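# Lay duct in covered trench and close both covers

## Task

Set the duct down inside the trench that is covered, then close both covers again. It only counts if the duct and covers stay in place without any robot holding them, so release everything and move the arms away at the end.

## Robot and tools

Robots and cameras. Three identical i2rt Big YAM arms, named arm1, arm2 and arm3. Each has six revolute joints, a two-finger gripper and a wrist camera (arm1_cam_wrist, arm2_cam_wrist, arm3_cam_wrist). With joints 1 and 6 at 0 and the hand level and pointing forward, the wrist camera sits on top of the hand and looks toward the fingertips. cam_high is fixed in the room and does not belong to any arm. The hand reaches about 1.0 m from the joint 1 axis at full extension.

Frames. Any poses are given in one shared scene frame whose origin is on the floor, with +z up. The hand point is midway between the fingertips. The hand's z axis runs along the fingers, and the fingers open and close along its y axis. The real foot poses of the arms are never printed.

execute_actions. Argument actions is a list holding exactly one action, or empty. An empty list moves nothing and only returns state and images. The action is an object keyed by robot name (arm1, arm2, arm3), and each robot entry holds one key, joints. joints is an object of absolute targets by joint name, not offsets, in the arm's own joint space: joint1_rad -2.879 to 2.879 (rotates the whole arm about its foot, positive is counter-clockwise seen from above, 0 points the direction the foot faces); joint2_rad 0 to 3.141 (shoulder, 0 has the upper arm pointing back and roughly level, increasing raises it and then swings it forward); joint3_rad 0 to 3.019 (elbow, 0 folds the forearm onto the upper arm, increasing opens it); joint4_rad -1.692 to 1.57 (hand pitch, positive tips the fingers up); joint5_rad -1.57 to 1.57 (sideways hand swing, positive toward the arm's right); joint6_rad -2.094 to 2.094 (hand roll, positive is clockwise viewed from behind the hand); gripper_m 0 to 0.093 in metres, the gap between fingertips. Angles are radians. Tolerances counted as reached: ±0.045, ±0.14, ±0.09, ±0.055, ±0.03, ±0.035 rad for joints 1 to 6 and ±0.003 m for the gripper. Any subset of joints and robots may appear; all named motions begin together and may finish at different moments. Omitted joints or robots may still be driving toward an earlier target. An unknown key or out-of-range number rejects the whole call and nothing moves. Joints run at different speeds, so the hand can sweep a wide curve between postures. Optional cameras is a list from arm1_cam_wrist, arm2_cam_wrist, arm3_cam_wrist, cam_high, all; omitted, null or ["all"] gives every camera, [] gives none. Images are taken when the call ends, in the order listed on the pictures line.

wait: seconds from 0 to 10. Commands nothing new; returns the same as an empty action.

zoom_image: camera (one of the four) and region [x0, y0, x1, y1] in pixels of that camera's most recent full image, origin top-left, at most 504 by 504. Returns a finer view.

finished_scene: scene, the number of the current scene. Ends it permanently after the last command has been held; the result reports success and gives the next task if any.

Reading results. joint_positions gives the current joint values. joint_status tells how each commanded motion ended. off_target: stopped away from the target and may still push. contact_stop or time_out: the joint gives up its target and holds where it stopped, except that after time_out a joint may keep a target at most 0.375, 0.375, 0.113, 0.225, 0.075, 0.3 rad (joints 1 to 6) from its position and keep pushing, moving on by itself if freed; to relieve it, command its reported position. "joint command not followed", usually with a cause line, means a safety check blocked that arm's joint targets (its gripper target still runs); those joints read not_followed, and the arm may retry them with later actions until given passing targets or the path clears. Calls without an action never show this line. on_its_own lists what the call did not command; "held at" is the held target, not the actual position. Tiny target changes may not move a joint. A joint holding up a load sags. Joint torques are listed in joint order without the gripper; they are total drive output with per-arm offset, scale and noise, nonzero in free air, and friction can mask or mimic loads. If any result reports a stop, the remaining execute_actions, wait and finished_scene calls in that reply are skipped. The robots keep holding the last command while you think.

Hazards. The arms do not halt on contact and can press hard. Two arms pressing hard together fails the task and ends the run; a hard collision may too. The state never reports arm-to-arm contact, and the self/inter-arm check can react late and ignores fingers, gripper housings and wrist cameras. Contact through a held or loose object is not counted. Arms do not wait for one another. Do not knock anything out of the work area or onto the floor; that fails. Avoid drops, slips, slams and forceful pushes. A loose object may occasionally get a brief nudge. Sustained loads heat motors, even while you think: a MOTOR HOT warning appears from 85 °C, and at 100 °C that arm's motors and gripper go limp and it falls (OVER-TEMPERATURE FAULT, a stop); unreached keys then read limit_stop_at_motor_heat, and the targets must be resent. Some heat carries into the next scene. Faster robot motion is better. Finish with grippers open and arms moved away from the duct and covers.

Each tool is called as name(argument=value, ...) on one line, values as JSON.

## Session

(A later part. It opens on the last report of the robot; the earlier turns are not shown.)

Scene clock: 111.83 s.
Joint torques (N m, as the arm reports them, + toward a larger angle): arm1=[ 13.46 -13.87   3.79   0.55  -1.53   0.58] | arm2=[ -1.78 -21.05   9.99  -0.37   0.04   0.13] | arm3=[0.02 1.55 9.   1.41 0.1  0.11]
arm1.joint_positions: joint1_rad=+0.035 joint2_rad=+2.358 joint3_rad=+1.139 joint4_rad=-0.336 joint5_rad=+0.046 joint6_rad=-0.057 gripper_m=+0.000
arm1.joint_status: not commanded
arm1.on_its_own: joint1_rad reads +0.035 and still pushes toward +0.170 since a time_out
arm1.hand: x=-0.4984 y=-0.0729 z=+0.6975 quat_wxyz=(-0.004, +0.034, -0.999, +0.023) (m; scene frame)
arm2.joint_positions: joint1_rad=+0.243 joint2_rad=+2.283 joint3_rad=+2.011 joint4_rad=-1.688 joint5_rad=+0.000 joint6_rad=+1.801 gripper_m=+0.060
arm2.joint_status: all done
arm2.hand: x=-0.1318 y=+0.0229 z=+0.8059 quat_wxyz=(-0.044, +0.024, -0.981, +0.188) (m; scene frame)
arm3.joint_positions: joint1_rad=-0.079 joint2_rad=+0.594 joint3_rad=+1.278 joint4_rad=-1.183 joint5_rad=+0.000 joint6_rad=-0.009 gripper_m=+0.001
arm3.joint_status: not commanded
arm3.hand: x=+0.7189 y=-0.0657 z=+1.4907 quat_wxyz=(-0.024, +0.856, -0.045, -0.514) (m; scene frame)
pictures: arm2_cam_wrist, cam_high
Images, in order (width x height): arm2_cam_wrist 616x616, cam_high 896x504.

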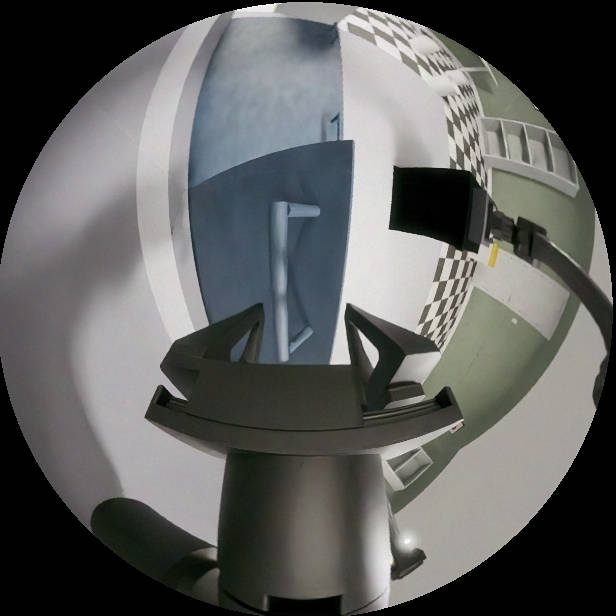

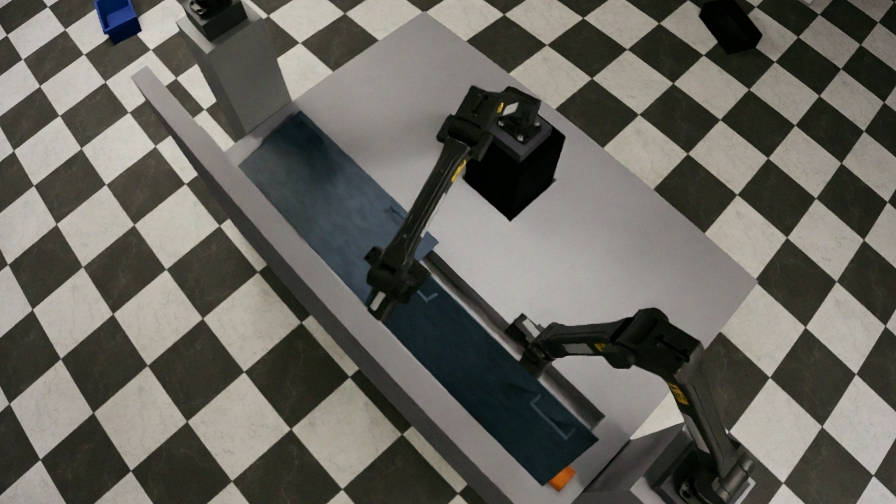

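execute_actions(actions=[{"arm2":{"joints":{"joint1_rad":0.22,"joint2_rad":2.42,"joint3_rad":2.08}}}], cameras=["arm2_cam_wrist"])

execute_actions(actions=[{"arm2":{"joints":{"gripper_m":0}}}], cameras=["arm2_cam_wrist"])

Scene clock: 112.70 s.
Joint torques (N m, as the arm reports them, + toward a larger angle): arm1=[ 13.48 -14.05   3.79   0.54  -1.51   0.56] | arm2=[ -3.22 -11.46  13.7    0.28   0.04   0.14] | arm3=[0.05 1.54 8.99 1.4  0.11 0.12]
arm1.joint_positions: joint1_rad=+0.035 joint2_rad=+2.358 joint3_rad=+1.139 joint4_rad=-0.336 joint5_rad=+0.046 joint6_rad=-0.057 gripper_m=+0.000
arm1.joint_status: not commanded
arm1.on_its_own: joint1_rad reads +0.035 and still pushes toward +0.170 since a time_out
arm1.hand: x=-0.4984 y=-0.0729 z=+0.6975 quat_wxyz=(-0.004, +0.034, -0.999, +0.023) (m; scene frame)
arm2.joint_positions: joint1_rad=+0.243 joint2_rad=+2.290 joint3_rad=+2.019 joint4_rad=-1.705 joint5_rad=+0.000 joint6_rad=+1.801 gripper_m=+0.060
arm2.joint_status: all done
arm2.hand: x=-0.1313 y=+0.0211 z=+0.8058 quat_wxyz=(-0.046, +0.024, -0.979, +0.195) (m; scene frame)
arm3.joint_positions: joint1_rad=-0.079 joint2_rad=+0.594 joint3_rad=+1.278 joint4_rad=-1.183 joint5_rad=+0.000 joint6_rad=-0.009 gripper_m=+0.001
arm3.joint_status: not commanded
arm3.hand: x=+0.7189 y=-0.0657 z=+1.4907 quat_wxyz=(-0.024, +0.856, -0.045, -0.514) (m; scene frame)
pictures: arm2_cam_wrist
Images, in order (width x height): arm2_cam_wrist 616x616.

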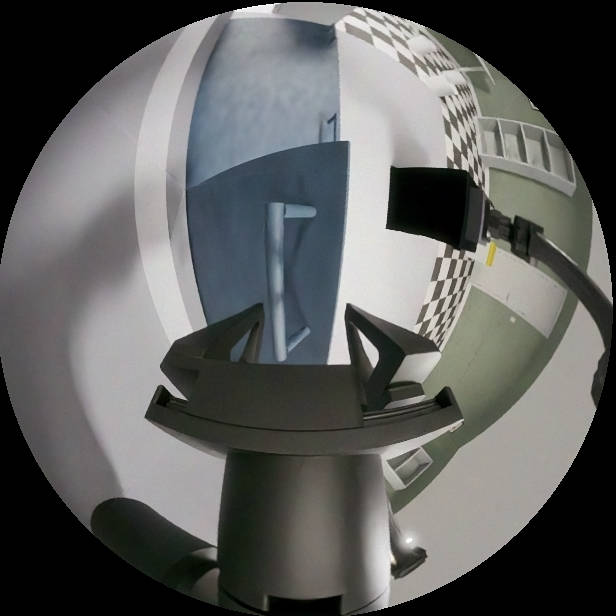

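Scene clock: 113.33 s.
Joint torques (N m, as the arm reports them, + toward a larger angle): arm1=[ 13.09 -13.74   3.8    0.54  -1.51   0.58] | arm2=[ -3.16 -11.51  13.67   0.28   0.04   0.14] | arm3=[0.04 1.53 8.96 1.4  0.11 0.11]
arm1.joint_positions: joint1_rad=+0.035 joint2_rad=+2.358 joint3_rad=+1.139 joint4_rad=-0.336 joint5_rad=+0.046 joint6_rad=-0.057 gripper_m=+0.000
arm1.joint_status: not commanded
arm1.on_its_own: joint1_rad reads +0.035 and still pushes toward +0.170 since a time_out
arm1.hand: x=-0.4984 y=-0.0729 z=+0.6975 quat_wxyz=(-0.004, +0.034, -0.999, +0.023) (m; scene frame)
arm2.joint_positions: joint1_rad=+0.243 joint2_rad=+2.290 joint3_rad=+2.019 joint4_rad=-1.705 joint5_rad=+0.000 joint6_rad=+1.801 gripper_m=+0.000
arm2.joint_status: all done
arm2.hand: x=-0.1313 y=+0.0211 z=+0.8058 quat_wxyz=(-0.046, +0.024, -0.979, +0.195) (m; scene frame)
arm3.joint_positions: joint1_rad=-0.079 joint2_rad=+0.594 joint3_rad=+1.278 joint4_rad=-1.183 joint5_rad=+0.000 joint6_rad=-0.009 gripper_m=+0.001
arm3.joint_status: not commanded
arm3.hand: x=+0.7189 y=-0.0657 z=+1.4907 quat_wxyz=(-0.024, +0.856, -0.045, -0.514) (m; scene frame)
pictures: arm2_cam_wrist
Images, in order (width x height): arm2_cam_wrist 616x616.

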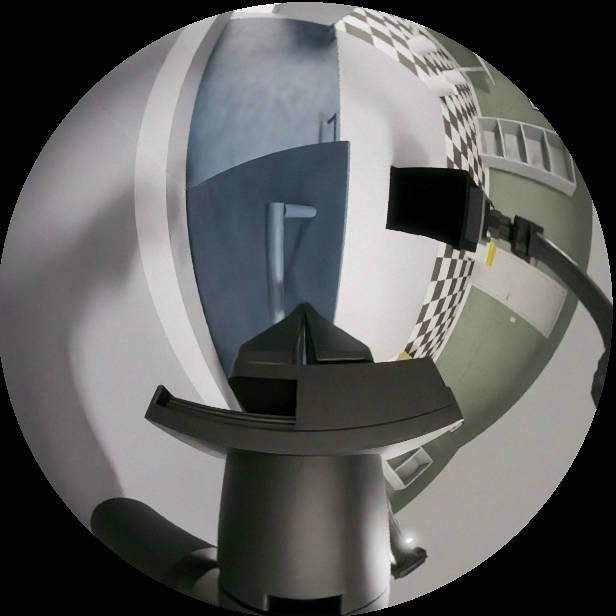

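execute_actions(actions=[{"arm2":{"joints":{"joint1_rad":0.235,"joint2_rad":2.24,"joint3_rad":2.01,"gripper_m":0.05}},"arm1":{"joints":{"joint1_rad":0.0}}}], cameras=["arm2_cam_wrist"])

Scene clock: 115.20 s.
Joint torques (N m, as the arm reports them, + toward a larger angle): arm1=[  0.63 -16.91   2.95   0.11  -0.06   0.14] | arm2=[ -1.73 -22.5    8.53  -0.03   0.04   0.12] | arm3=[-0.03  1.49  8.99  1.4   0.11  0.11]
arm1.joint_positions: joint1_rad=+0.005 joint2_rad=+2.391 joint3_rad=+1.149 joint4_rad=-0.323 joint5_rad=+0.001 joint6_rad=-0.012 gripper_m=+0.000
arm1.joint_status: all done
arm1.hand: x=-0.5026 y=-0.0790 z=+0.6839 quat_wxyz=(+0.001, -0.003, -1.000, +0.000) (m; scene frame)
arm2.joint_positions: joint1_rad=+0.243 joint2_rad=+2.242 joint3_rad=+2.010 joint4_rad=-1.694 joint5_rad=+0.000 joint6_rad=+1.801 gripper_m=+0.050
arm2.joint_status: all done
arm2.hand: x=-0.1319 y=+0.0241 z=+0.8296 quat_wxyz=(-0.040, +0.024, -0.984, +0.172) (m; scene frame)
arm3.joint_positions: joint1_rad=-0.079 joint2_rad=+0.594 joint3_rad=+1.278 joint4_rad=-1.183 joint5_rad=+0.000 joint6_rad=-0.009 gripper_m=+0.001
arm3.joint_status: not commanded
arm3.hand: x=+0.7189 y=-0.0657 z=+1.4907 quat_wxyz=(-0.024, +0.856, -0.045, -0.514) (m; scene frame)
pictures: arm2_cam_wrist
Images, in order (width x height): arm2_cam_wrist 616x616.

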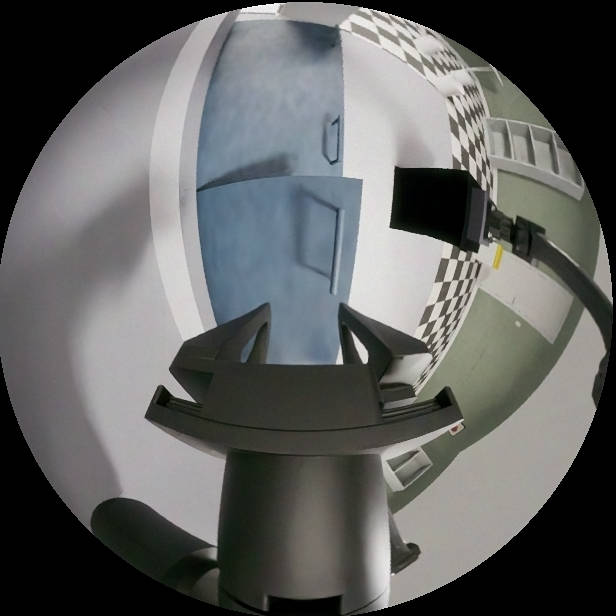

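execute_actions(actions=[{"arm1":{"joints":{"joint1_rad":-0.3}},"arm2":{"joints":{"joint2_rad":1.2,"joint3_rad":1.4,"joint4_rad":-1.2}}}], cameras=[])

execute_actions(actions=[{"arm1":{"joints":{"joint2_rad":1.6,"joint3_rad":1.2,"joint4_rad":-1.0}}}])

Scene clock: 117.03 s.
Joint torques (N m, as the arm reports them, + toward a larger angle): arm1=[  0.88 -16.78   3.02   0.04  -0.05   0.12] | arm2=[-1.96 -6.08 10.    1.83  0.03  0.03] | arm3=[0.07 1.49 8.98 1.4  0.11 0.11]
arm1.joint_positions: joint1_rad=-0.297 joint2_rad=+2.391 joint3_rad=+1.149 joint4_rad=-0.323 joint5_rad=+0.001 joint6_rad=-0.010 gripper_m=+0.000
arm1.joint_status: all done
arm1.hand: x=-0.5266 y=-0.2182 z=+0.6840 quat_wxyz=(+0.001, -0.155, -0.988, +0.001) (m; scene frame)
arm2.joint_positions: joint1_rad=+0.243 joint2_rad=+1.180 joint3_rad=+1.402 joint4_rad=-1.212 joint5_rad=+0.000 joint6_rad=+1.801 gripper_m=+0.050
arm2.joint_status: all done
arm2.hand: x=-0.0886 y=-0.1187 z=+1.1481 quat_wxyz=(+0.076, +0.021, -0.958, -0.277) (m; scene frame)
arm3.joint_positions: joint1_rad=-0.079 joint2_rad=+0.594 joint3_rad=+1.278 joint4_rad=-1.183 joint5_rad=+0.000 joint6_rad=-0.009 gripper_m=+0.001
arm3.joint_status: not commanded
arm3.hand: x=+0.7189 y=-0.0657 z=+1.4907 quat_wxyz=(-0.024, +0.856, -0.045, -0.514) (m; scene frame)
pictures: none
No camera images: the call's "cameras" was empty. Leave "cameras" out to get every camera's image.

Scene clock: 118.60 s.
Joint torques (N m, as the arm reports them, + toward a larger angle): arm1=[  0.75 -13.25   8.4   -0.13  -0.06   0.12] | arm2=[-1.95 -6.06 10.1   1.88  0.04  0.03] | arm3=[-0.04  1.59  8.98  1.41  0.1   0.12]
arm1.joint_positions: joint1_rad=-0.297 joint2_rad=+1.593 joint3_rad=+1.186 joint4_rad=-0.989 joint5_rad=+0.001 joint6_rad=-0.010 gripper_m=+0.000
arm1.joint_status: all done
arm1.hand: x=-0.5027 y=-0.2255 z=+1.0661 quat_wxyz=(-0.082, -0.154, -0.985, +0.015) (m; scene frame)
arm2.joint_positions: joint1_rad=+0.243 joint2_rad=+1.180 joint3_rad=+1.402 joint4_rad=-1.212 joint5_rad=+0.000 joint6_rad=+1.801 gripper_m=+0.050
arm2.joint_status: not commanded
arm2.hand: x=-0.0886 y=-0.1187 z=+1.1481 quat_wxyz=(+0.076, +0.021, -0.958, -0.277) (m; scene frame)
arm3.joint_positions: joint1_rad=-0.079 joint2_rad=+0.594 joint3_rad=+1.278 joint4_rad=-1.183 joint5_rad=+0.000 joint6_rad=-0.009 gripper_m=+0.001
arm3.joint_status: not commanded
arm3.hand: x=+0.7189 y=-0.0657 z=+1.4907 quat_wxyz=(-0.024, +0.856, -0.045, -0.514) (m; scene frame)
pictures: arm1_cam_wrist, arm2_cam_wrist, arm3_cam_wrist, cam_high
Images, in order (width x height): arm1_cam_wrist 616x616, arm2_cam_wrist 616x616, arm3_cam_wrist 616x616, cam_high 896x504.

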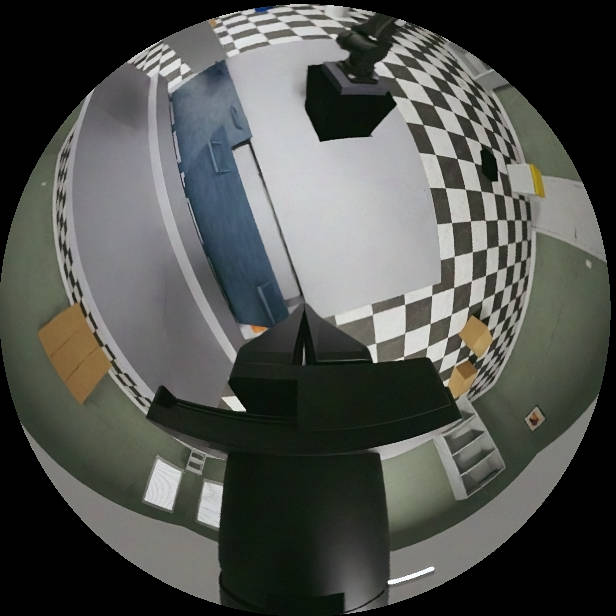

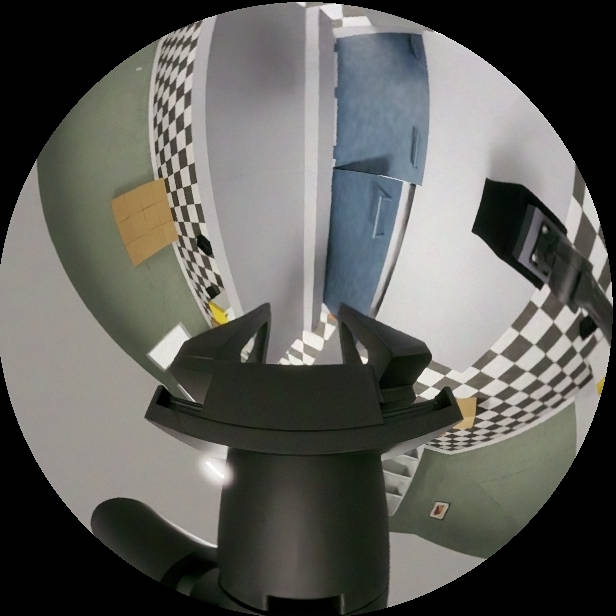

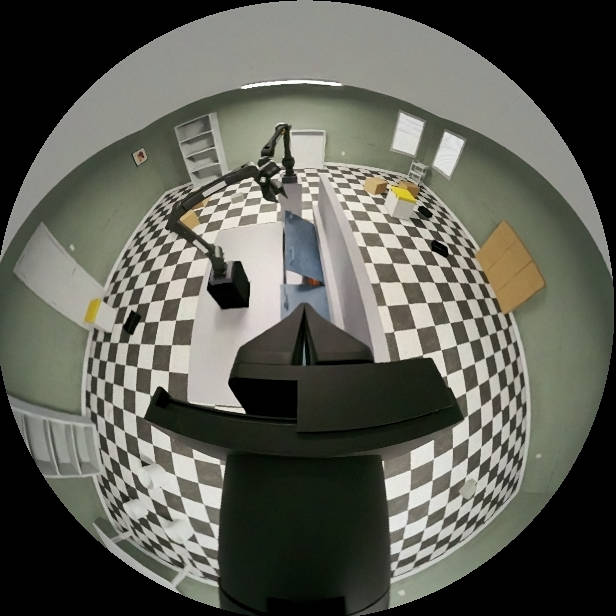

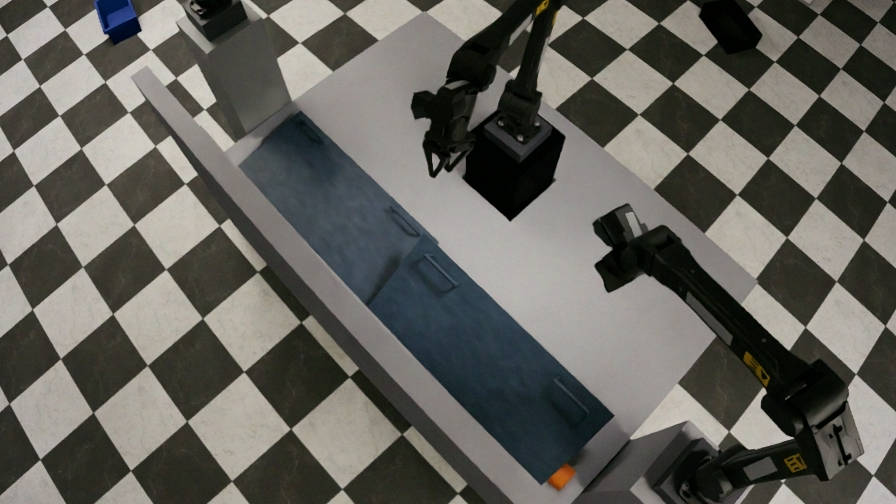

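execute_actions(actions=[{"arm1":{"joints":{"joint1_rad":0.8,"joint2_rad":2.0,"joint3_rad":0.75,"joint4_rad":-0.32}}}], cameras=[])

execute_actions(actions=[{"arm1":{"joints":{"joint2_rad":2.45,"joint3_rad":0.7,"joint4_rad":0.18}}}], cameras=["arm1_cam_wrist","cam_high"])

Scene clock: 122.07 s.
Joint torques (N m, as the arm reports them, + toward a larger angle): arm1=[ 19.94 -14.28   4.67   0.71   0.04   0.11] | arm2=[-1.98 -5.98 10.11  1.88  0.03  0.03] | arm3=[-0.01  1.52  8.98  1.41  0.11  0.11]
arm1.joint_positions: joint1_rad=+0.594 joint2_rad=+2.023 joint3_rad=+0.713 joint4_rad=-0.347 joint5_rad=-0.002 joint6_rad=-0.010 gripper_m=+0.000
arm1.joint_status: joint1_rad time_out (moved +0.891 of +1.097); the others done
arm1.on_its_own: joint1_rad reads +0.594 and still pushes toward +0.800 since a time_out
arm1.hand: x=-0.6969 y=+0.1062 z=+0.7815 quat_wxyz=(+0.045, +0.286, -0.957, +0.009) (m; scene frame)
arm2.joint_positions: joint1_rad=+0.243 joint2_rad=+1.180 joint3_rad=+1.402 joint4_rad=-1.212 joint5_rad=+0.000 joint6_rad=+1.801 gripper_m=+0.050
arm2.joint_status: not commanded
arm2.hand: x=-0.0886 y=-0.1187 z=+1.1481 quat_wxyz=(+0.076, +0.021, -0.958, -0.277) (m; scene frame)
arm3.joint_positions: joint1_rad=-0.079 joint2_rad=+0.594 joint3_rad=+1.278 joint4_rad=-1.183 joint5_rad=+0.000 joint6_rad=-0.009 gripper_m=+0.001
arm3.joint_status: not commanded
arm3.hand: x=+0.7189 y=-0.0657 z=+1.4907 quat_wxyz=(-0.024, +0.856, -0.045, -0.514) (m; scene frame)
pictures: none
No camera images: the call's "cameras" was empty. Leave "cameras" out to get every camera's image.

not run: a stop came earlier in this reply.

execute_actions(actions=[{"arm1":{"joints":{"joint1_rad":0.55,"joint6_rad":-1.0,"joint2_rad":2.3,"joint3_rad":0.66,"joint4_rad":0.07}}}], cameras=["arm1_cam_wrist","cam_high"])

Scene clock: 124.17 s.
Joint torques (N m, as the arm reports them, + toward a larger angle): arm1=[  1.62 -13.15  -0.07   0.31  -0.07  -0.08] | arm2=[-2.03 -5.97 10.12  1.86  0.04  0.04] | arm3=[0.01 1.55 9.   1.41 0.1  0.11]
arm1.joint_positions: joint1_rad=+0.547 joint2_rad=+2.312 joint3_rad=+0.659 joint4_rad=+0.058 joint5_rad=-0.001 joint6_rad=-0.988 gripper_m=+0.000
arm1.joint_status: all done
arm1.hand: x=-0.7208 y=+0.0748 z=+0.6915 quat_wxyz=(+0.015, +0.686, -0.728, -0.006) (m; scene frame)
arm2.joint_positions: joint1_rad=+0.243 joint2_rad=+1.180 joint3_rad=+1.402 joint4_rad=-1.212 joint5_rad=+0.000 joint6_rad=+1.801 gripper_m=+0.050
arm2.joint_status: not commanded
arm2.hand: x=-0.0886 y=-0.1187 z=+1.1481 quat_wxyz=(+0.076, +0.021, -0.958, -0.277) (m; scene frame)
arm3.joint_positions: joint1_rad=-0.079 joint2_rad=+0.594 joint3_rad=+1.278 joint4_rad=-1.183 joint5_rad=+0.000 joint6_rad=-0.009 gripper_m=+0.001
arm3.joint_status: not commanded
arm3.hand: x=+0.7189 y=-0.0657 z=+1.4907 quat_wxyz=(-0.024, +0.856, -0.045, -0.514) (m; scene frame)
pictures: arm1_cam_wrist, cam_high
Images, in order (width x height): arm1_cam_wrist 616x616, cam_high 896x504.

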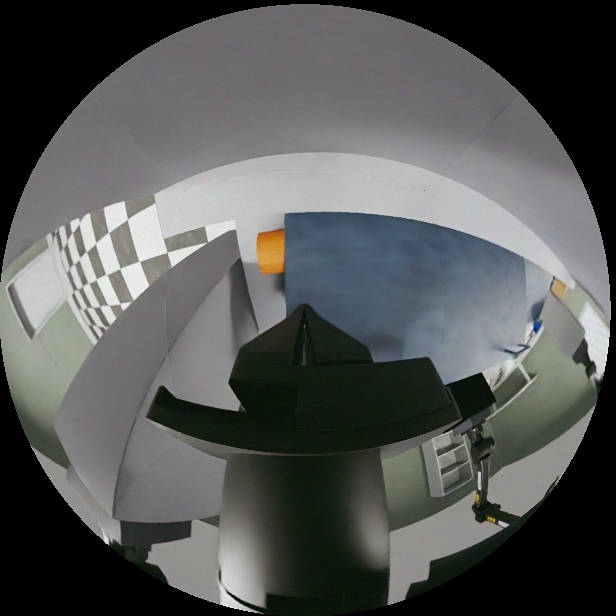

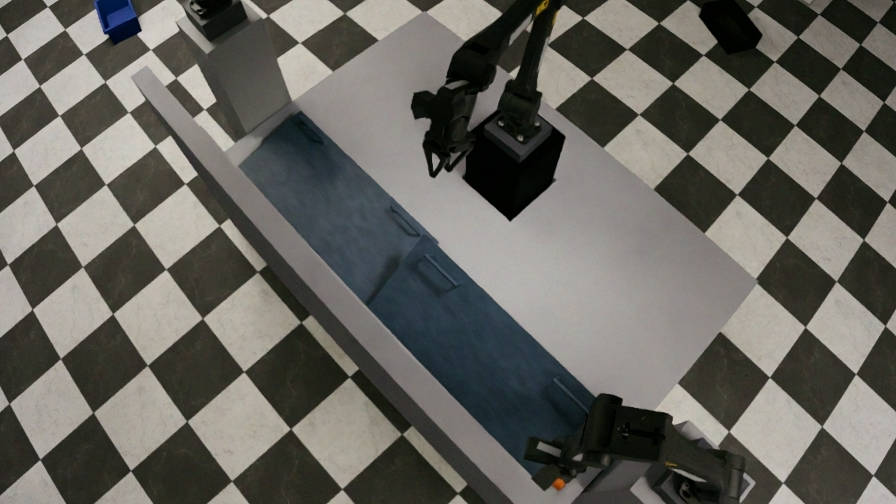

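execute_actions(actions=[{"arm1":{"joints":{"joint1_rad":0.8,"joint6_rad":0.8,"joint2_rad":2.4,"joint3_rad":0.6,"joint4_rad":0.23}}}], cameras=["arm1_cam_wrist","cam_high"])

Scene clock: 126.67 s.
Joint torques (N m, as the arm reports them, + toward a larger angle): arm1=[  2.14 -13.12  -0.1    0.62  -0.03   0.14] | arm2=[-1.97 -5.95 10.12  1.85  0.04  0.04] | arm3=[0.   1.48 9.   1.41 0.1  0.11]
arm1.joint_positions: joint1_rad=+0.789 joint2_rad=+2.422 joint3_rad=+0.578 joint4_rad=+0.209 joint5_rad=+0.002 joint6_rad=+0.788 gripper_m=+0.000
arm1.joint_status: all done
arm1.hand: x=-0.8040 y=+0.0909 z=+0.6705 quat_wxyz=(+0.026, -0.011, -0.999, +0.023) (m; scene frame)
arm2.joint_positions: joint1_rad=+0.243 joint2_rad=+1.180 joint3_rad=+1.402 joint4_rad=-1.212 joint5_rad=+0.000 joint6_rad=+1.801 gripper_m=+0.050
arm2.joint_status: not commanded
arm2.hand: x=-0.0886 y=-0.1187 z=+1.1481 quat_wxyz=(+0.076, +0.021, -0.958, -0.277) (m; scene frame)
arm3.joint_positions: joint1_rad=-0.079 joint2_rad=+0.594 joint3_rad=+1.278 joint4_rad=-1.183 joint5_rad=+0.000 joint6_rad=-0.009 gripper_m=+0.001
arm3.joint_status: not commanded
arm3.hand: x=+0.7189 y=-0.0657 z=+1.4907 quat_wxyz=(-0.024, +0.856, -0.045, -0.514) (m; scene frame)
pictures: arm1_cam_wrist, cam_high
Images, in order (width x height): arm1_cam_wrist 616x616, cam_high 896x504.

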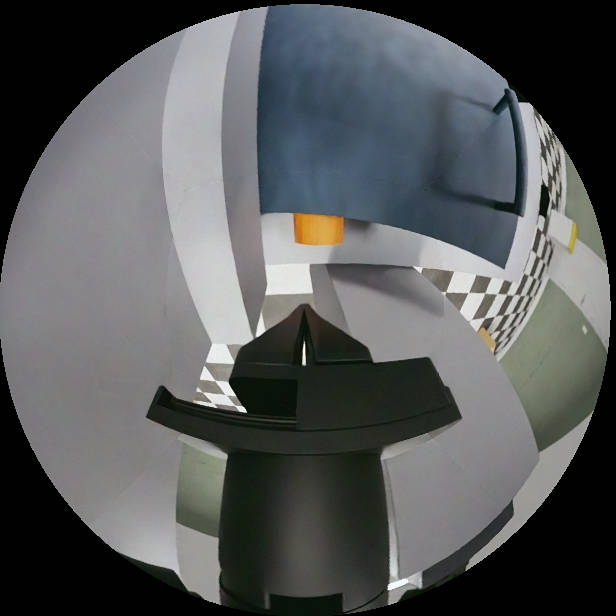

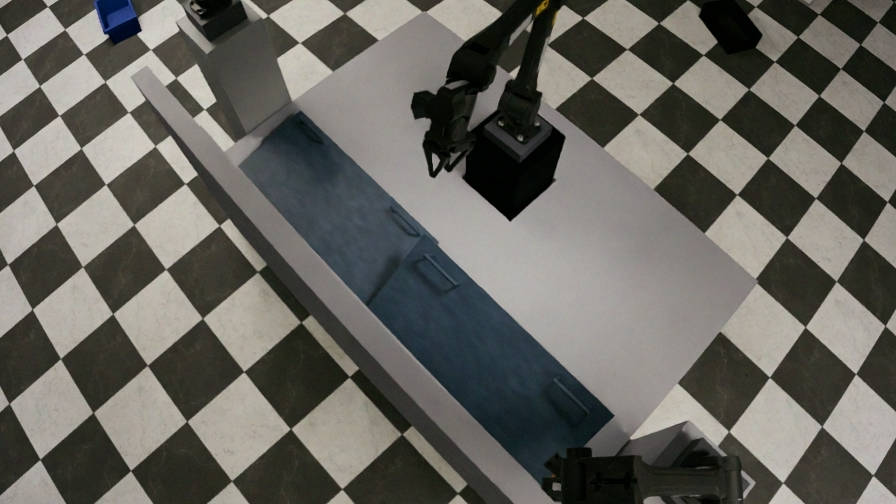

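execute_actions(actions=[{"arm1":{"joints":{"joint1_rad":0.92,"joint6_rad":0.92,"joint2_rad":2.7,"joint3_rad":0.76,"joint4_rad":0.37}}}], cameras=["arm1_cam_wrist","cam_high"])

Scene clock: 129.23 s.
Joint torques (N m, as the arm reports them, + toward a larger angle): arm1=[  7.67 -11.31   1.58   0.25   0.06   0.13] | arm2=[-1.99 -6.08 10.1   1.86  0.04  0.04] | arm3=[0.   1.45 8.98 1.41 0.11 0.11]
arm1.joint_positions: joint1_rad=+0.849 joint2_rad=+2.701 joint3_rad=+0.694 joint4_rad=+0.358 joint5_rad=-0.001 joint6_rad=+0.908 gripper_m=+0.000
arm1.joint_status: joint1_rad time_out (moved +0.060 of +0.131); the others done
arm1.on_its_own: joint1_rad reads +0.849 and still pushes toward +0.920 since a time_out
arm1.hand: x=-0.8283 y=+0.0866 z=+0.5941 quat_wxyz=(+0.029, -0.041, -0.998, +0.029) (m; scene frame)
arm2.joint_positions: joint1_rad=+0.243 joint2_rad=+1.180 joint3_rad=+1.402 joint4_rad=-1.212 joint5_rad=+0.000 joint6_rad=+1.801 gripper_m=+0.050
arm2.joint_status: not commanded
arm2.hand: x=-0.0886 y=-0.1187 z=+1.1481 quat_wxyz=(+0.076, +0.021, -0.958, -0.277) (m; scene frame)
arm3.joint_positions: joint1_rad=-0.079 joint2_rad=+0.594 joint3_rad=+1.278 joint4_rad=-1.183 joint5_rad=+0.000 joint6_rad=-0.009 gripper_m=+0.001
arm3.joint_status: not commanded
arm3.hand: x=+0.7189 y=-0.0657 z=+1.4907 quat_wxyz=(-0.024, +0.856, -0.045, -0.514) (m; scene frame)
pictures: arm1_cam_wrist, cam_high
Images, in order (width x height): arm1_cam_wrist 616x616, cam_high 896x504.

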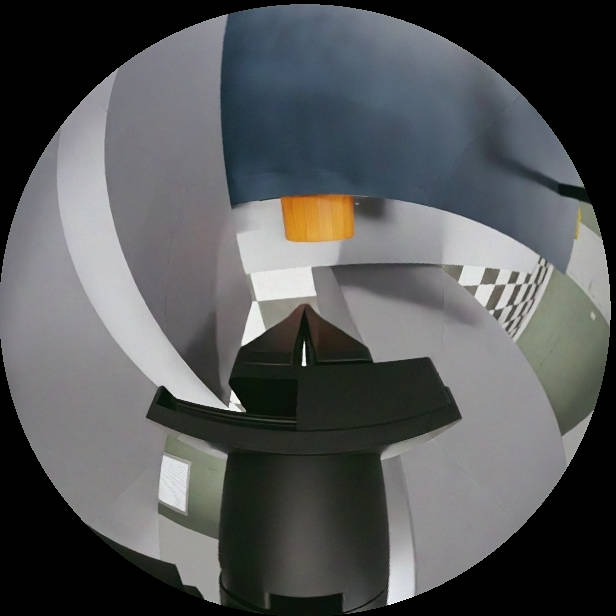

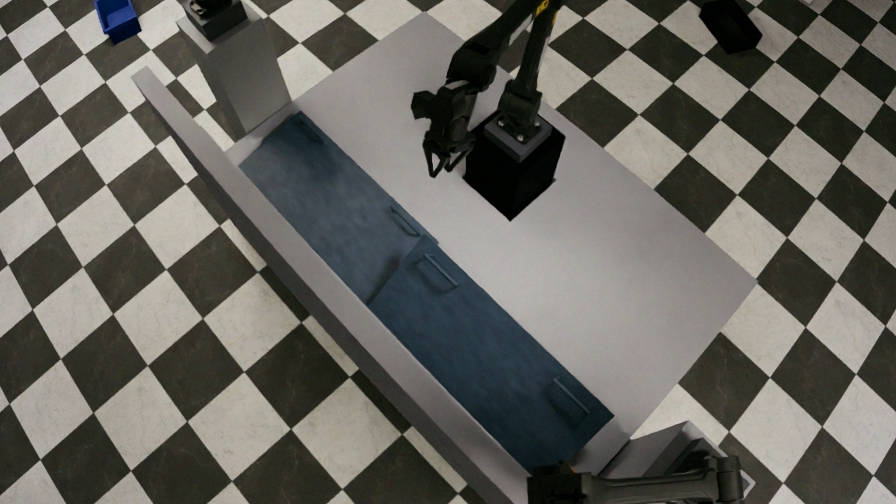

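execute_actions(actions=[{"arm1":{"joints":{"joint1_rad":0.8,"joint6_rad":0.8,"joint2_rad":2.92,"joint3_rad":0.9,"joint4_rad":0.45}}}], cameras=["arm1_cam_wrist"])

Scene clock: 132.97 s.
Joint torques (N m, as the arm reports them, + toward a larger angle): arm1=[ 2.2   3.25  4.92 -0.26  2.16  0.01] | arm2=[-1.97 -5.99 10.1   1.85  0.03  0.04] | arm3=[-0.07  1.5   8.98  1.41  0.11  0.11]
arm1.joint_positions: joint1_rad=+0.788 joint2_rad=+2.749 joint3_rad=+0.730 joint4_rad=+0.456 joint5_rad=-0.065 joint6_rad=+0.801 gripper_m=+0.000
arm1.joint_status: joint2_rad time_out (moved +0.048 of +0.219); joint3_rad time_out (moved +0.035 of +0.206); the others done
arm1.on_its_own: joint2_rad reads +2.749 and still pushes toward +2.920 since a time_out; joint3_rad reads +0.730 and still pushes toward +0.844 since a time_out
arm1.hand: x=-0.8117 y=+0.1000 z=+0.5777 quat_wxyz=(+0.025, -0.018, -0.999, -0.026) (m; scene frame)
arm2.joint_positions: joint1_rad=+0.243 joint2_rad=+1.180 joint3_rad=+1.402 joint4_rad=-1.212 joint5_rad=+0.000 joint6_rad=+1.801 gripper_m=+0.050
arm2.joint_status: not commanded
arm2.hand: x=-0.0886 y=-0.1187 z=+1.1481 quat_wxyz=(+0.076, +0.021, -0.958, -0.277) (m; scene frame)
arm3.joint_positions: joint1_rad=-0.079 joint2_rad=+0.594 joint3_rad=+1.278 joint4_rad=-1.183 joint5_rad=+0.000 joint6_rad=-0.009 gripper_m=+0.001
arm3.joint_status: not commanded
arm3.hand: x=+0.7189 y=-0.0657 z=+1.4907 quat_wxyz=(-0.024, +0.856, -0.045, -0.514) (m; scene frame)
pictures: arm1_cam_wrist
Images, in order (width x height): arm1_cam_wrist 616x616.

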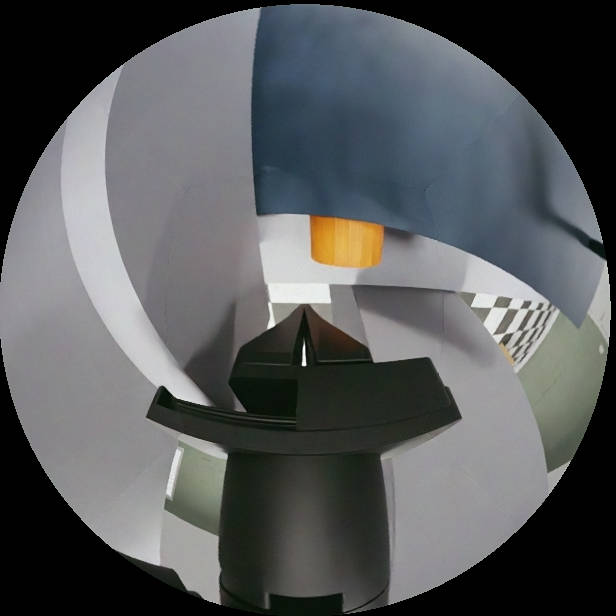

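execute_actions(actions=[{"arm1":{"joints":{"joint2_rad":2.3,"joint3_rad":0.62,"joint4_rad":0.25}},"arm2":{"joints":{"joint1_rad":0.34,"joint6_rad":1.91,"joint2_rad":2.25,"joint3_rad":0.95,"joint4_rad":-0.27}}}], cameras=[])

execute_actions(actions=[{"arm2":{"joints":{"joint2_rad":2.37,"joint3_rad":1.0,"joint4_rad":-0.2}}}], cameras=["arm2_cam_wrist"])

Scene clock: 136.60 s.
Joint torques (N m, as the arm reports them, + toward a larger angle): arm1=[  4.6  -16.92   2.23   0.68   0.06   0.02] | arm2=[-2.04  9.68  6.81  4.06 -0.82 -0.65] | arm3=[0.   1.53 8.99 1.42 0.11 0.11]
arm1.joint_positions: joint1_rad=+0.764 joint2_rad=+2.364 joint3_rad=+0.568 joint4_rad=+0.230 joint5_rad=-0.001 joint6_rad=+0.799 gripper_m=+0.000
arm1.joint_status: all done
arm1.hand: x=-0.7834 y=+0.1022 z=+0.6840 quat_wxyz=(+0.002, -0.030, -1.000, -0.002) (m; scene frame)
arm2.joint_positions: joint1_rad=+0.349 joint2_rad=+1.963 joint3_rad=+0.931 joint4_rad=-0.354 joint5_rad=+0.022 joint6_rad=+1.972 gripper_m=+0.050
arm2.joint_status: joint2_rad time_out (moved +0.783 of +1.070); joint4_rad time_out (moved +0.858 of +0.942); joint6_rad time_out (moved +0.171 of +0.109); the others done
arm2.on_its_own: joint2_rad reads +1.963 and still pushes toward +2.250 since a time_out; joint4_rad reads -0.354 and still pushes toward -0.270 since a time_out; joint6_rad reads +1.972 and still pushes toward +1.910 since a time_out
arm2.hand: x=-0.1426 y=-0.1120 z=+0.6486 quat_wxyz=(+0.029, -0.011, -0.996, -0.089) (m; scene frame)
arm3.joint_positions: joint1_rad=-0.079 joint2_rad=+0.594 joint3_rad=+1.278 joint4_rad=-1.183 joint5_rad=+0.000 joint6_rad=-0.009 gripper_m=+0.001
arm3.joint_status: not commanded
arm3.hand: x=+0.7189 y=-0.0657 z=+1.4907 quat_wxyz=(-0.024, +0.856, -0.045, -0.514) (m; scene frame)
pictures: none
No camera images: the call's "cameras" was empty. Leave "cameras" out to get every camera's image.

not run: a stop came earlier in this reply.

execute_actions(actions=[{"arm2":{"joints":{"joint2_rad":1.85,"joint3_rad":0.93,"joint4_rad":-0.6,"joint6_rad":1.91}}}])

Scene clock: 137.83 s.
Joint torques (N m, as the arm reports them, + toward a larger angle): arm1=[  4.6  -16.84   2.26   0.67   0.08   0.04] | arm2=[ -1.7  -13.88   5.78   0.06  -0.08  -0.11] | arm3=[-0.02  1.54  8.98  1.4   0.11  0.11]
arm1.joint_positions: joint1_rad=+0.764 joint2_rad=+2.364 joint3_rad=+0.568 joint4_rad=+0.230 joint5_rad=-0.001 joint6_rad=+0.799 gripper_m=+0.000
arm1.joint_status: not commanded
arm1.hand: x=-0.7834 y=+0.1022 z=+0.6840 quat_wxyz=(+0.002, -0.030, -1.000, -0.002) (m; scene frame)
arm2.joint_positions: joint1_rad=+0.346 joint2_rad=+1.851 joint3_rad=+0.930 joint4_rad=-0.591 joint5_rad=+0.004 joint6_rad=+1.920 gripper_m=+0.050
arm2.joint_status: all done
arm2.hand: x=-0.1317 y=-0.1431 z=+0.6899 quat_wxyz=(+0.013, +0.015, -0.999, -0.028) (m; scene frame)
arm3.joint_positions: joint1_rad=-0.079 joint2_rad=+0.594 joint3_rad=+1.278 joint4_rad=-1.183 joint5_rad=+0.000 joint6_rad=-0.009 gripper_m=+0.001
arm3.joint_status: not commanded
arm3.hand: x=+0.7189 y=-0.0657 z=+1.4907 quat_wxyz=(-0.024, +0.856, -0.045, -0.514) (m; scene frame)
pictures: arm1_cam_wrist, arm2_cam_wrist, arm3_cam_wrist, cam_high
Images, in order (width x height): arm1_cam_wrist 616x616, arm2_cam_wrist 616x616, arm3_cam_wrist 616x616, cam_high 896x504.

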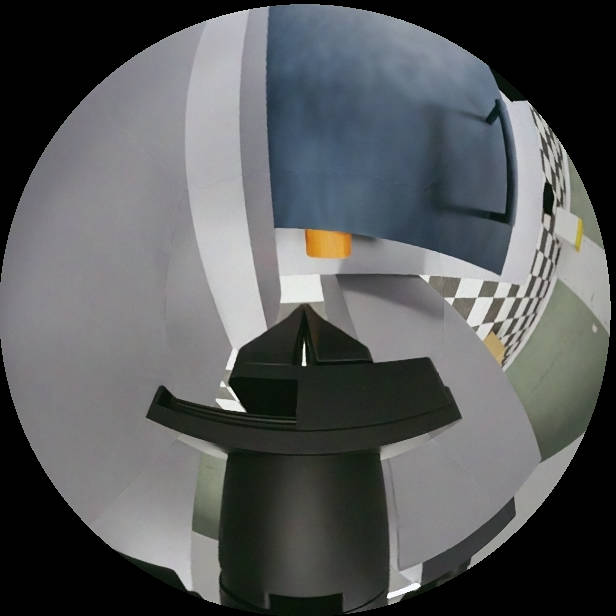

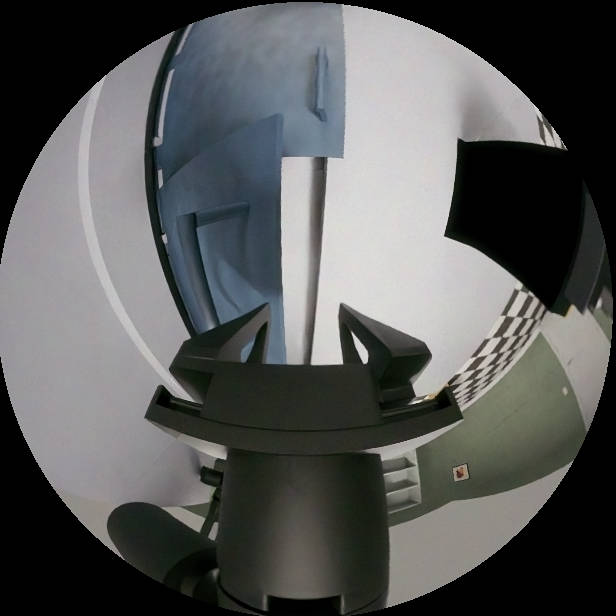

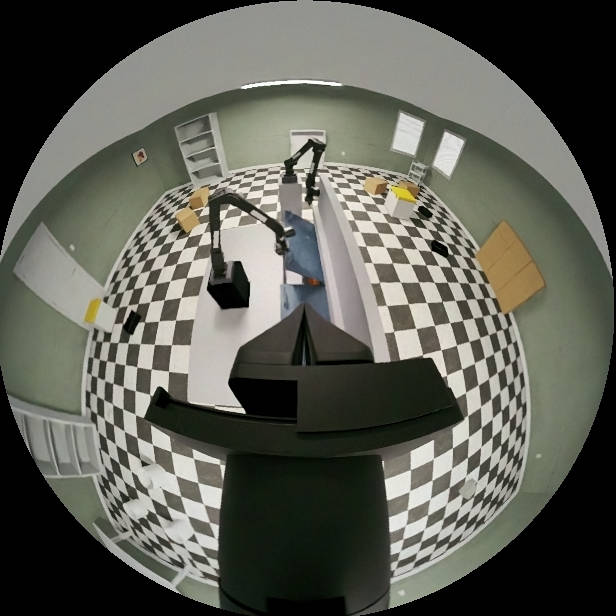

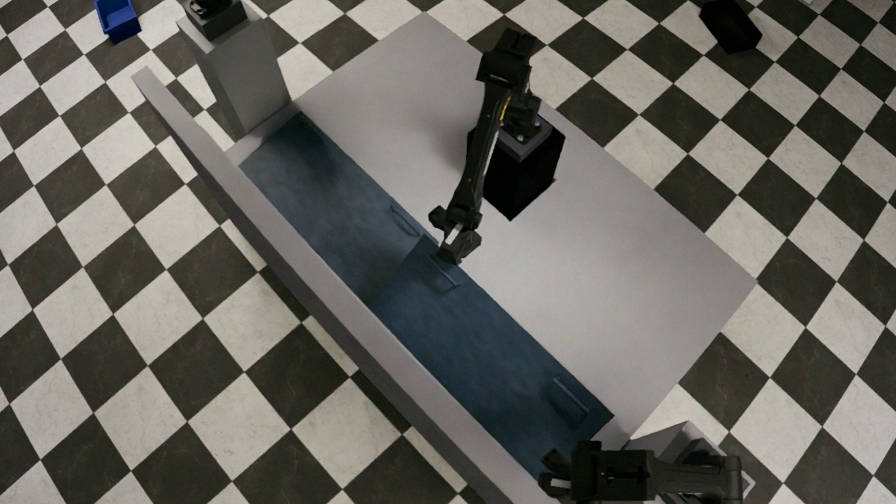

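execute_actions(actions=[{"arm1":{"joints":{"joint1_rad":0.68,"joint6_rad":0.68,"joint2_rad":2.7,"joint3_rad":0.74,"joint4_rad":0.39}}}], cameras=["arm1_cam_wrist"])

Scene clock: 139.47 s.
Joint torques (N m, as the arm reports them, + toward a larger angle): arm1=[  1.63 -12.92  -2.6    0.14   0.07  -0.08] | arm2=[ -1.79 -13.46   5.62   0.06  -0.09  -0.11] | arm3=[-0.03  1.55  8.99  1.42  0.11  0.11]
arm1.joint_positions: joint1_rad=+0.676 joint2_rad=+2.713 joint3_rad=+0.745 joint4_rad=+0.385 joint5_rad=-0.001 joint6_rad=+0.692 gripper_m=+0.000
arm1.joint_status: all done
arm1.hand: x=-0.7790 y=+0.0782 z=+0.5826 quat_wxyz=(+0.009, -0.020, -1.000, +0.003) (m; scene frame)
arm2.joint_positions: joint1_rad=+0.346 joint2_rad=+1.851 joint3_rad=+0.930 joint4_rad=-0.591 joint5_rad=+0.004 joint6_rad=+1.920 gripper_m=+0.050
arm2.joint_status: not commanded
arm2.hand: x=-0.1317 y=-0.1431 z=+0.6899 quat_wxyz=(+0.013, +0.015, -0.999, -0.028) (m; scene frame)
arm3.joint_positions: joint1_rad=-0.079 joint2_rad=+0.594 joint3_rad=+1.278 joint4_rad=-1.183 joint5_rad=+0.000 joint6_rad=-0.009 gripper_m=+0.001
arm3.joint_status: not commanded
arm3.hand: x=+0.7189 y=-0.0657 z=+1.4907 quat_wxyz=(-0.024, +0.856, -0.045, -0.514) (m; scene frame)
pictures: arm1_cam_wrist
Images, in order (width x height): arm1_cam_wrist 616x616.

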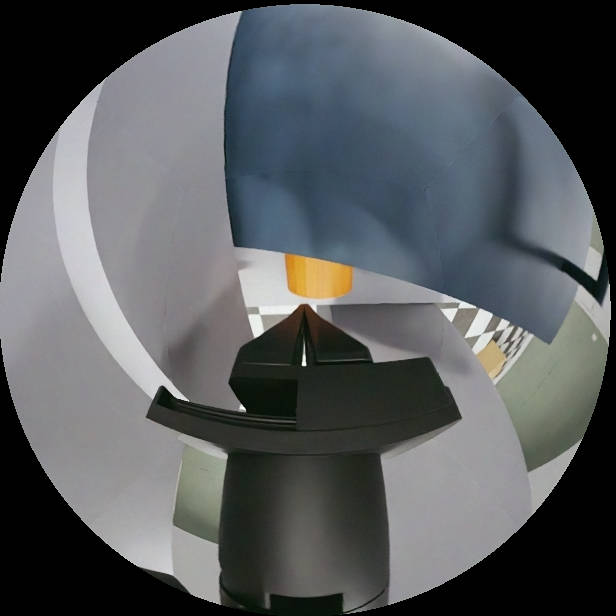

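execute_actions(actions=[{"arm1":{"joints":{"joint1_rad":0.66,"joint2_rad":2.85,"joint3_rad":0.78,"joint4_rad":0.5}}}], cameras=["cam_high","arm1_cam_wrist"])

Scene clock: 140.93 s.
Joint torques (N m, as the arm reports them, + toward a larger angle): arm1=[  0.62 -12.26  -3.75   0.38   0.06  -0.1 ] | arm2=[ -1.77 -13.41   5.66   0.04  -0.08  -0.11] | arm3=[0.03 1.49 8.98 1.41 0.11 0.11]
arm1.joint_positions: joint1_rad=+0.666 joint2_rad=+2.861 joint3_rad=+0.792 joint4_rad=+0.488 joint5_rad=-0.001 joint6_rad=+0.691 gripper_m=+0.000
arm1.joint_status: all done
arm1.hand: x=-0.7979 y=+0.0614 z=+0.5433 quat_wxyz=(+0.009, -0.024, -1.000, +0.003) (m; scene frame)
arm2.joint_positions: joint1_rad=+0.346 joint2_rad=+1.851 joint3_rad=+0.930 joint4_rad=-0.591 joint5_rad=+0.004 joint6_rad=+1.920 gripper_m=+0.050
arm2.joint_status: not commanded
arm2.hand: x=-0.1317 y=-0.1431 z=+0.6899 quat_wxyz=(+0.013, +0.015, -0.999, -0.028) (m; scene frame)
arm3.joint_positions: joint1_rad=-0.079 joint2_rad=+0.594 joint3_rad=+1.278 joint4_rad=-1.183 joint5_rad=+0.000 joint6_rad=-0.009 gripper_m=+0.001
arm3.joint_status: not commanded
arm3.hand: x=+0.7189 y=-0.0657 z=+1.4907 quat_wxyz=(-0.024, +0.856, -0.045, -0.514) (m; scene frame)
pictures: arm1_cam_wrist, cam_high
Images, in order (width x height): arm1_cam_wrist 616x616, cam_high 896x504.

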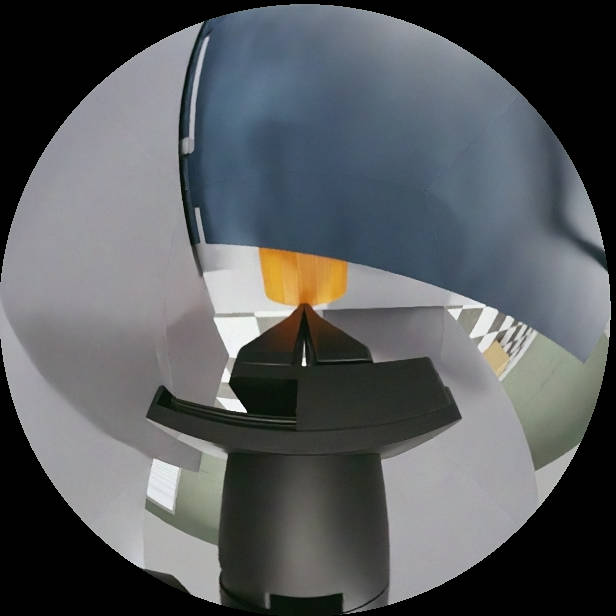

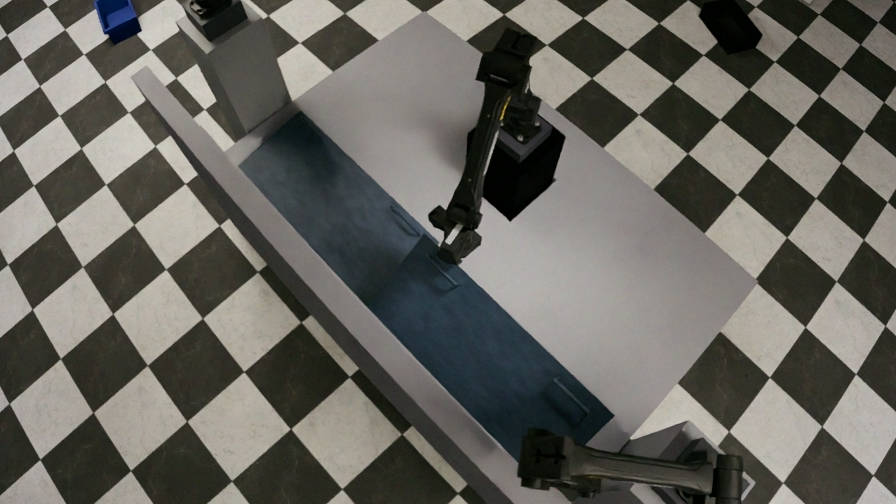

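execute_actions(actions=[{"arm1":{"joints":{"joint1_rad":0.62,"joint2_rad":2.97,"joint3_rad":0.83,"joint4_rad":0.57}}}], cameras=["arm1_cam_wrist"])

execute_actions(actions=[{"arm1":{"joints":{"joint1_rad":0.45,"joint2_rad":2.9,"joint3_rad":0.95,"joint4_rad":0.4}}}], cameras=["arm1_cam_wrist"])

Scene clock: 141.87 s.
Joint torques (N m, as the arm reports them, + toward a larger angle): arm1=[-0.21 -3.83 -0.32  0.01  0.69 -0.09] | arm2=[ -1.68 -13.43   5.65   0.06  -0.08  -0.11] | arm3=[0.   1.48 8.99 1.43 0.11 0.12]
arm1.joint_positions: joint1_rad=+0.634 joint2_rad=+2.885 joint3_rad=+0.789 joint4_rad=+0.571 joint5_rad=-0.021 joint6_rad=+0.691 gripper_m=+0.000
arm1.joint_status: all done
arm1.hand: x=-0.7906 y=+0.0622 z=+0.5394 quat_wxyz=(-0.008, -0.040, -0.999, -0.023) (m; scene frame)
arm2.joint_positions: joint1_rad=+0.346 joint2_rad=+1.851 joint3_rad=+0.930 joint4_rad=-0.591 joint5_rad=+0.004 joint6_rad=+1.920 gripper_m=+0.050
arm2.joint_status: not commanded
arm2.hand: x=-0.1317 y=-0.1431 z=+0.6899 quat_wxyz=(+0.013, +0.015, -0.999, -0.028) (m; scene frame)
arm3.joint_positions: joint1_rad=-0.079 joint2_rad=+0.594 joint3_rad=+1.278 joint4_rad=-1.183 joint5_rad=+0.000 joint6_rad=-0.009 gripper_m=+0.001
arm3.joint_status: not commanded
arm3.hand: x=+0.7189 y=-0.0657 z=+1.4907 quat_wxyz=(-0.024, +0.856, -0.045, -0.514) (m; scene frame)
pictures: arm1_cam_wrist
Images, in order (width x height): arm1_cam_wrist 616x616.

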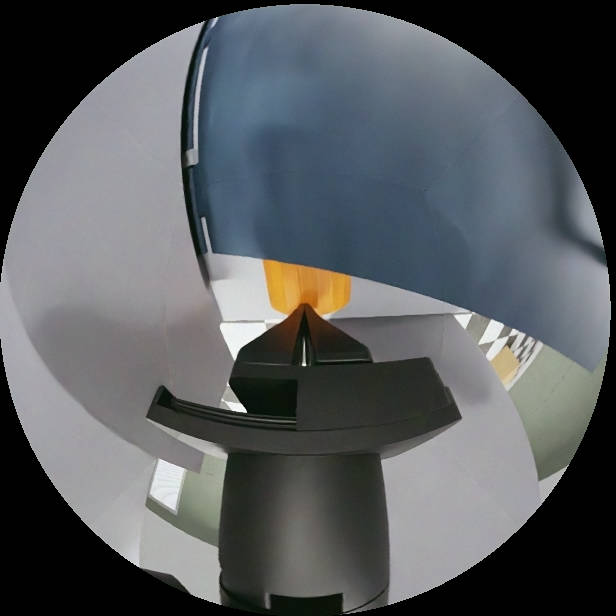

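Scene clock: 143.87 s.
Joint torques (N m, as the arm reports them, + toward a larger angle): arm1=[-2.37 -7.7   3.94  0.41  2.13 -0.08] | arm2=[ -1.73 -13.41   5.65   0.06  -0.08  -0.11] | arm3=[-0.02  1.46  8.99  1.41  0.11  0.11]
arm1.joint_positions: joint1_rad=+0.490 joint2_rad=+2.854 joint3_rad=+0.850 joint4_rad=+0.385 joint5_rad=-0.065 joint6_rad=+0.691 gripper_m=+0.000
arm1.joint_status: joint3_rad time_out (moved +0.060 of +0.161); the others done
arm1.on_its_own: joint3_rad reads +0.850 and still pushes toward +0.950 since a time_out
arm1.hand: x=-0.7711 y=+0.0442 z=+0.5354 quat_wxyz=(+0.042, -0.113, -0.993, -0.014) (m; scene frame)
arm2.joint_positions: joint1_rad=+0.346 joint2_rad=+1.851 joint3_rad=+0.930 joint4_rad=-0.591 joint5_rad=+0.004 joint6_rad=+1.920 gripper_m=+0.050
arm2.joint_status: not commanded
arm2.hand: x=-0.1317 y=-0.1431 z=+0.6899 quat_wxyz=(+0.013, +0.015, -0.999, -0.028) (m; scene frame)
arm3.joint_positions: joint1_rad=-0.079 joint2_rad=+0.594 joint3_rad=+1.278 joint4_rad=-1.183 joint5_rad=+0.000 joint6_rad=-0.009 gripper_m=+0.001
arm3.joint_status: not commanded
arm3.hand: x=+0.7189 y=-0.0657 z=+1.4907 quat_wxyz=(-0.024, +0.856, -0.045, -0.514) (m; scene frame)
pictures: arm1_cam_wrist
Images, in order (width x height): arm1_cam_wrist 616x616.

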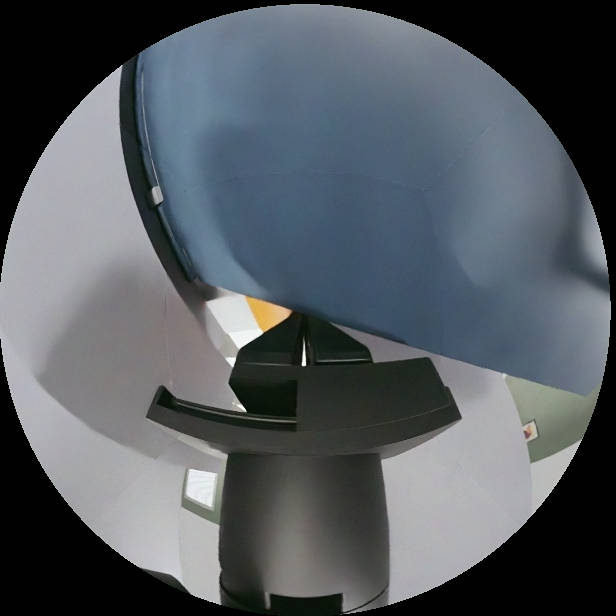

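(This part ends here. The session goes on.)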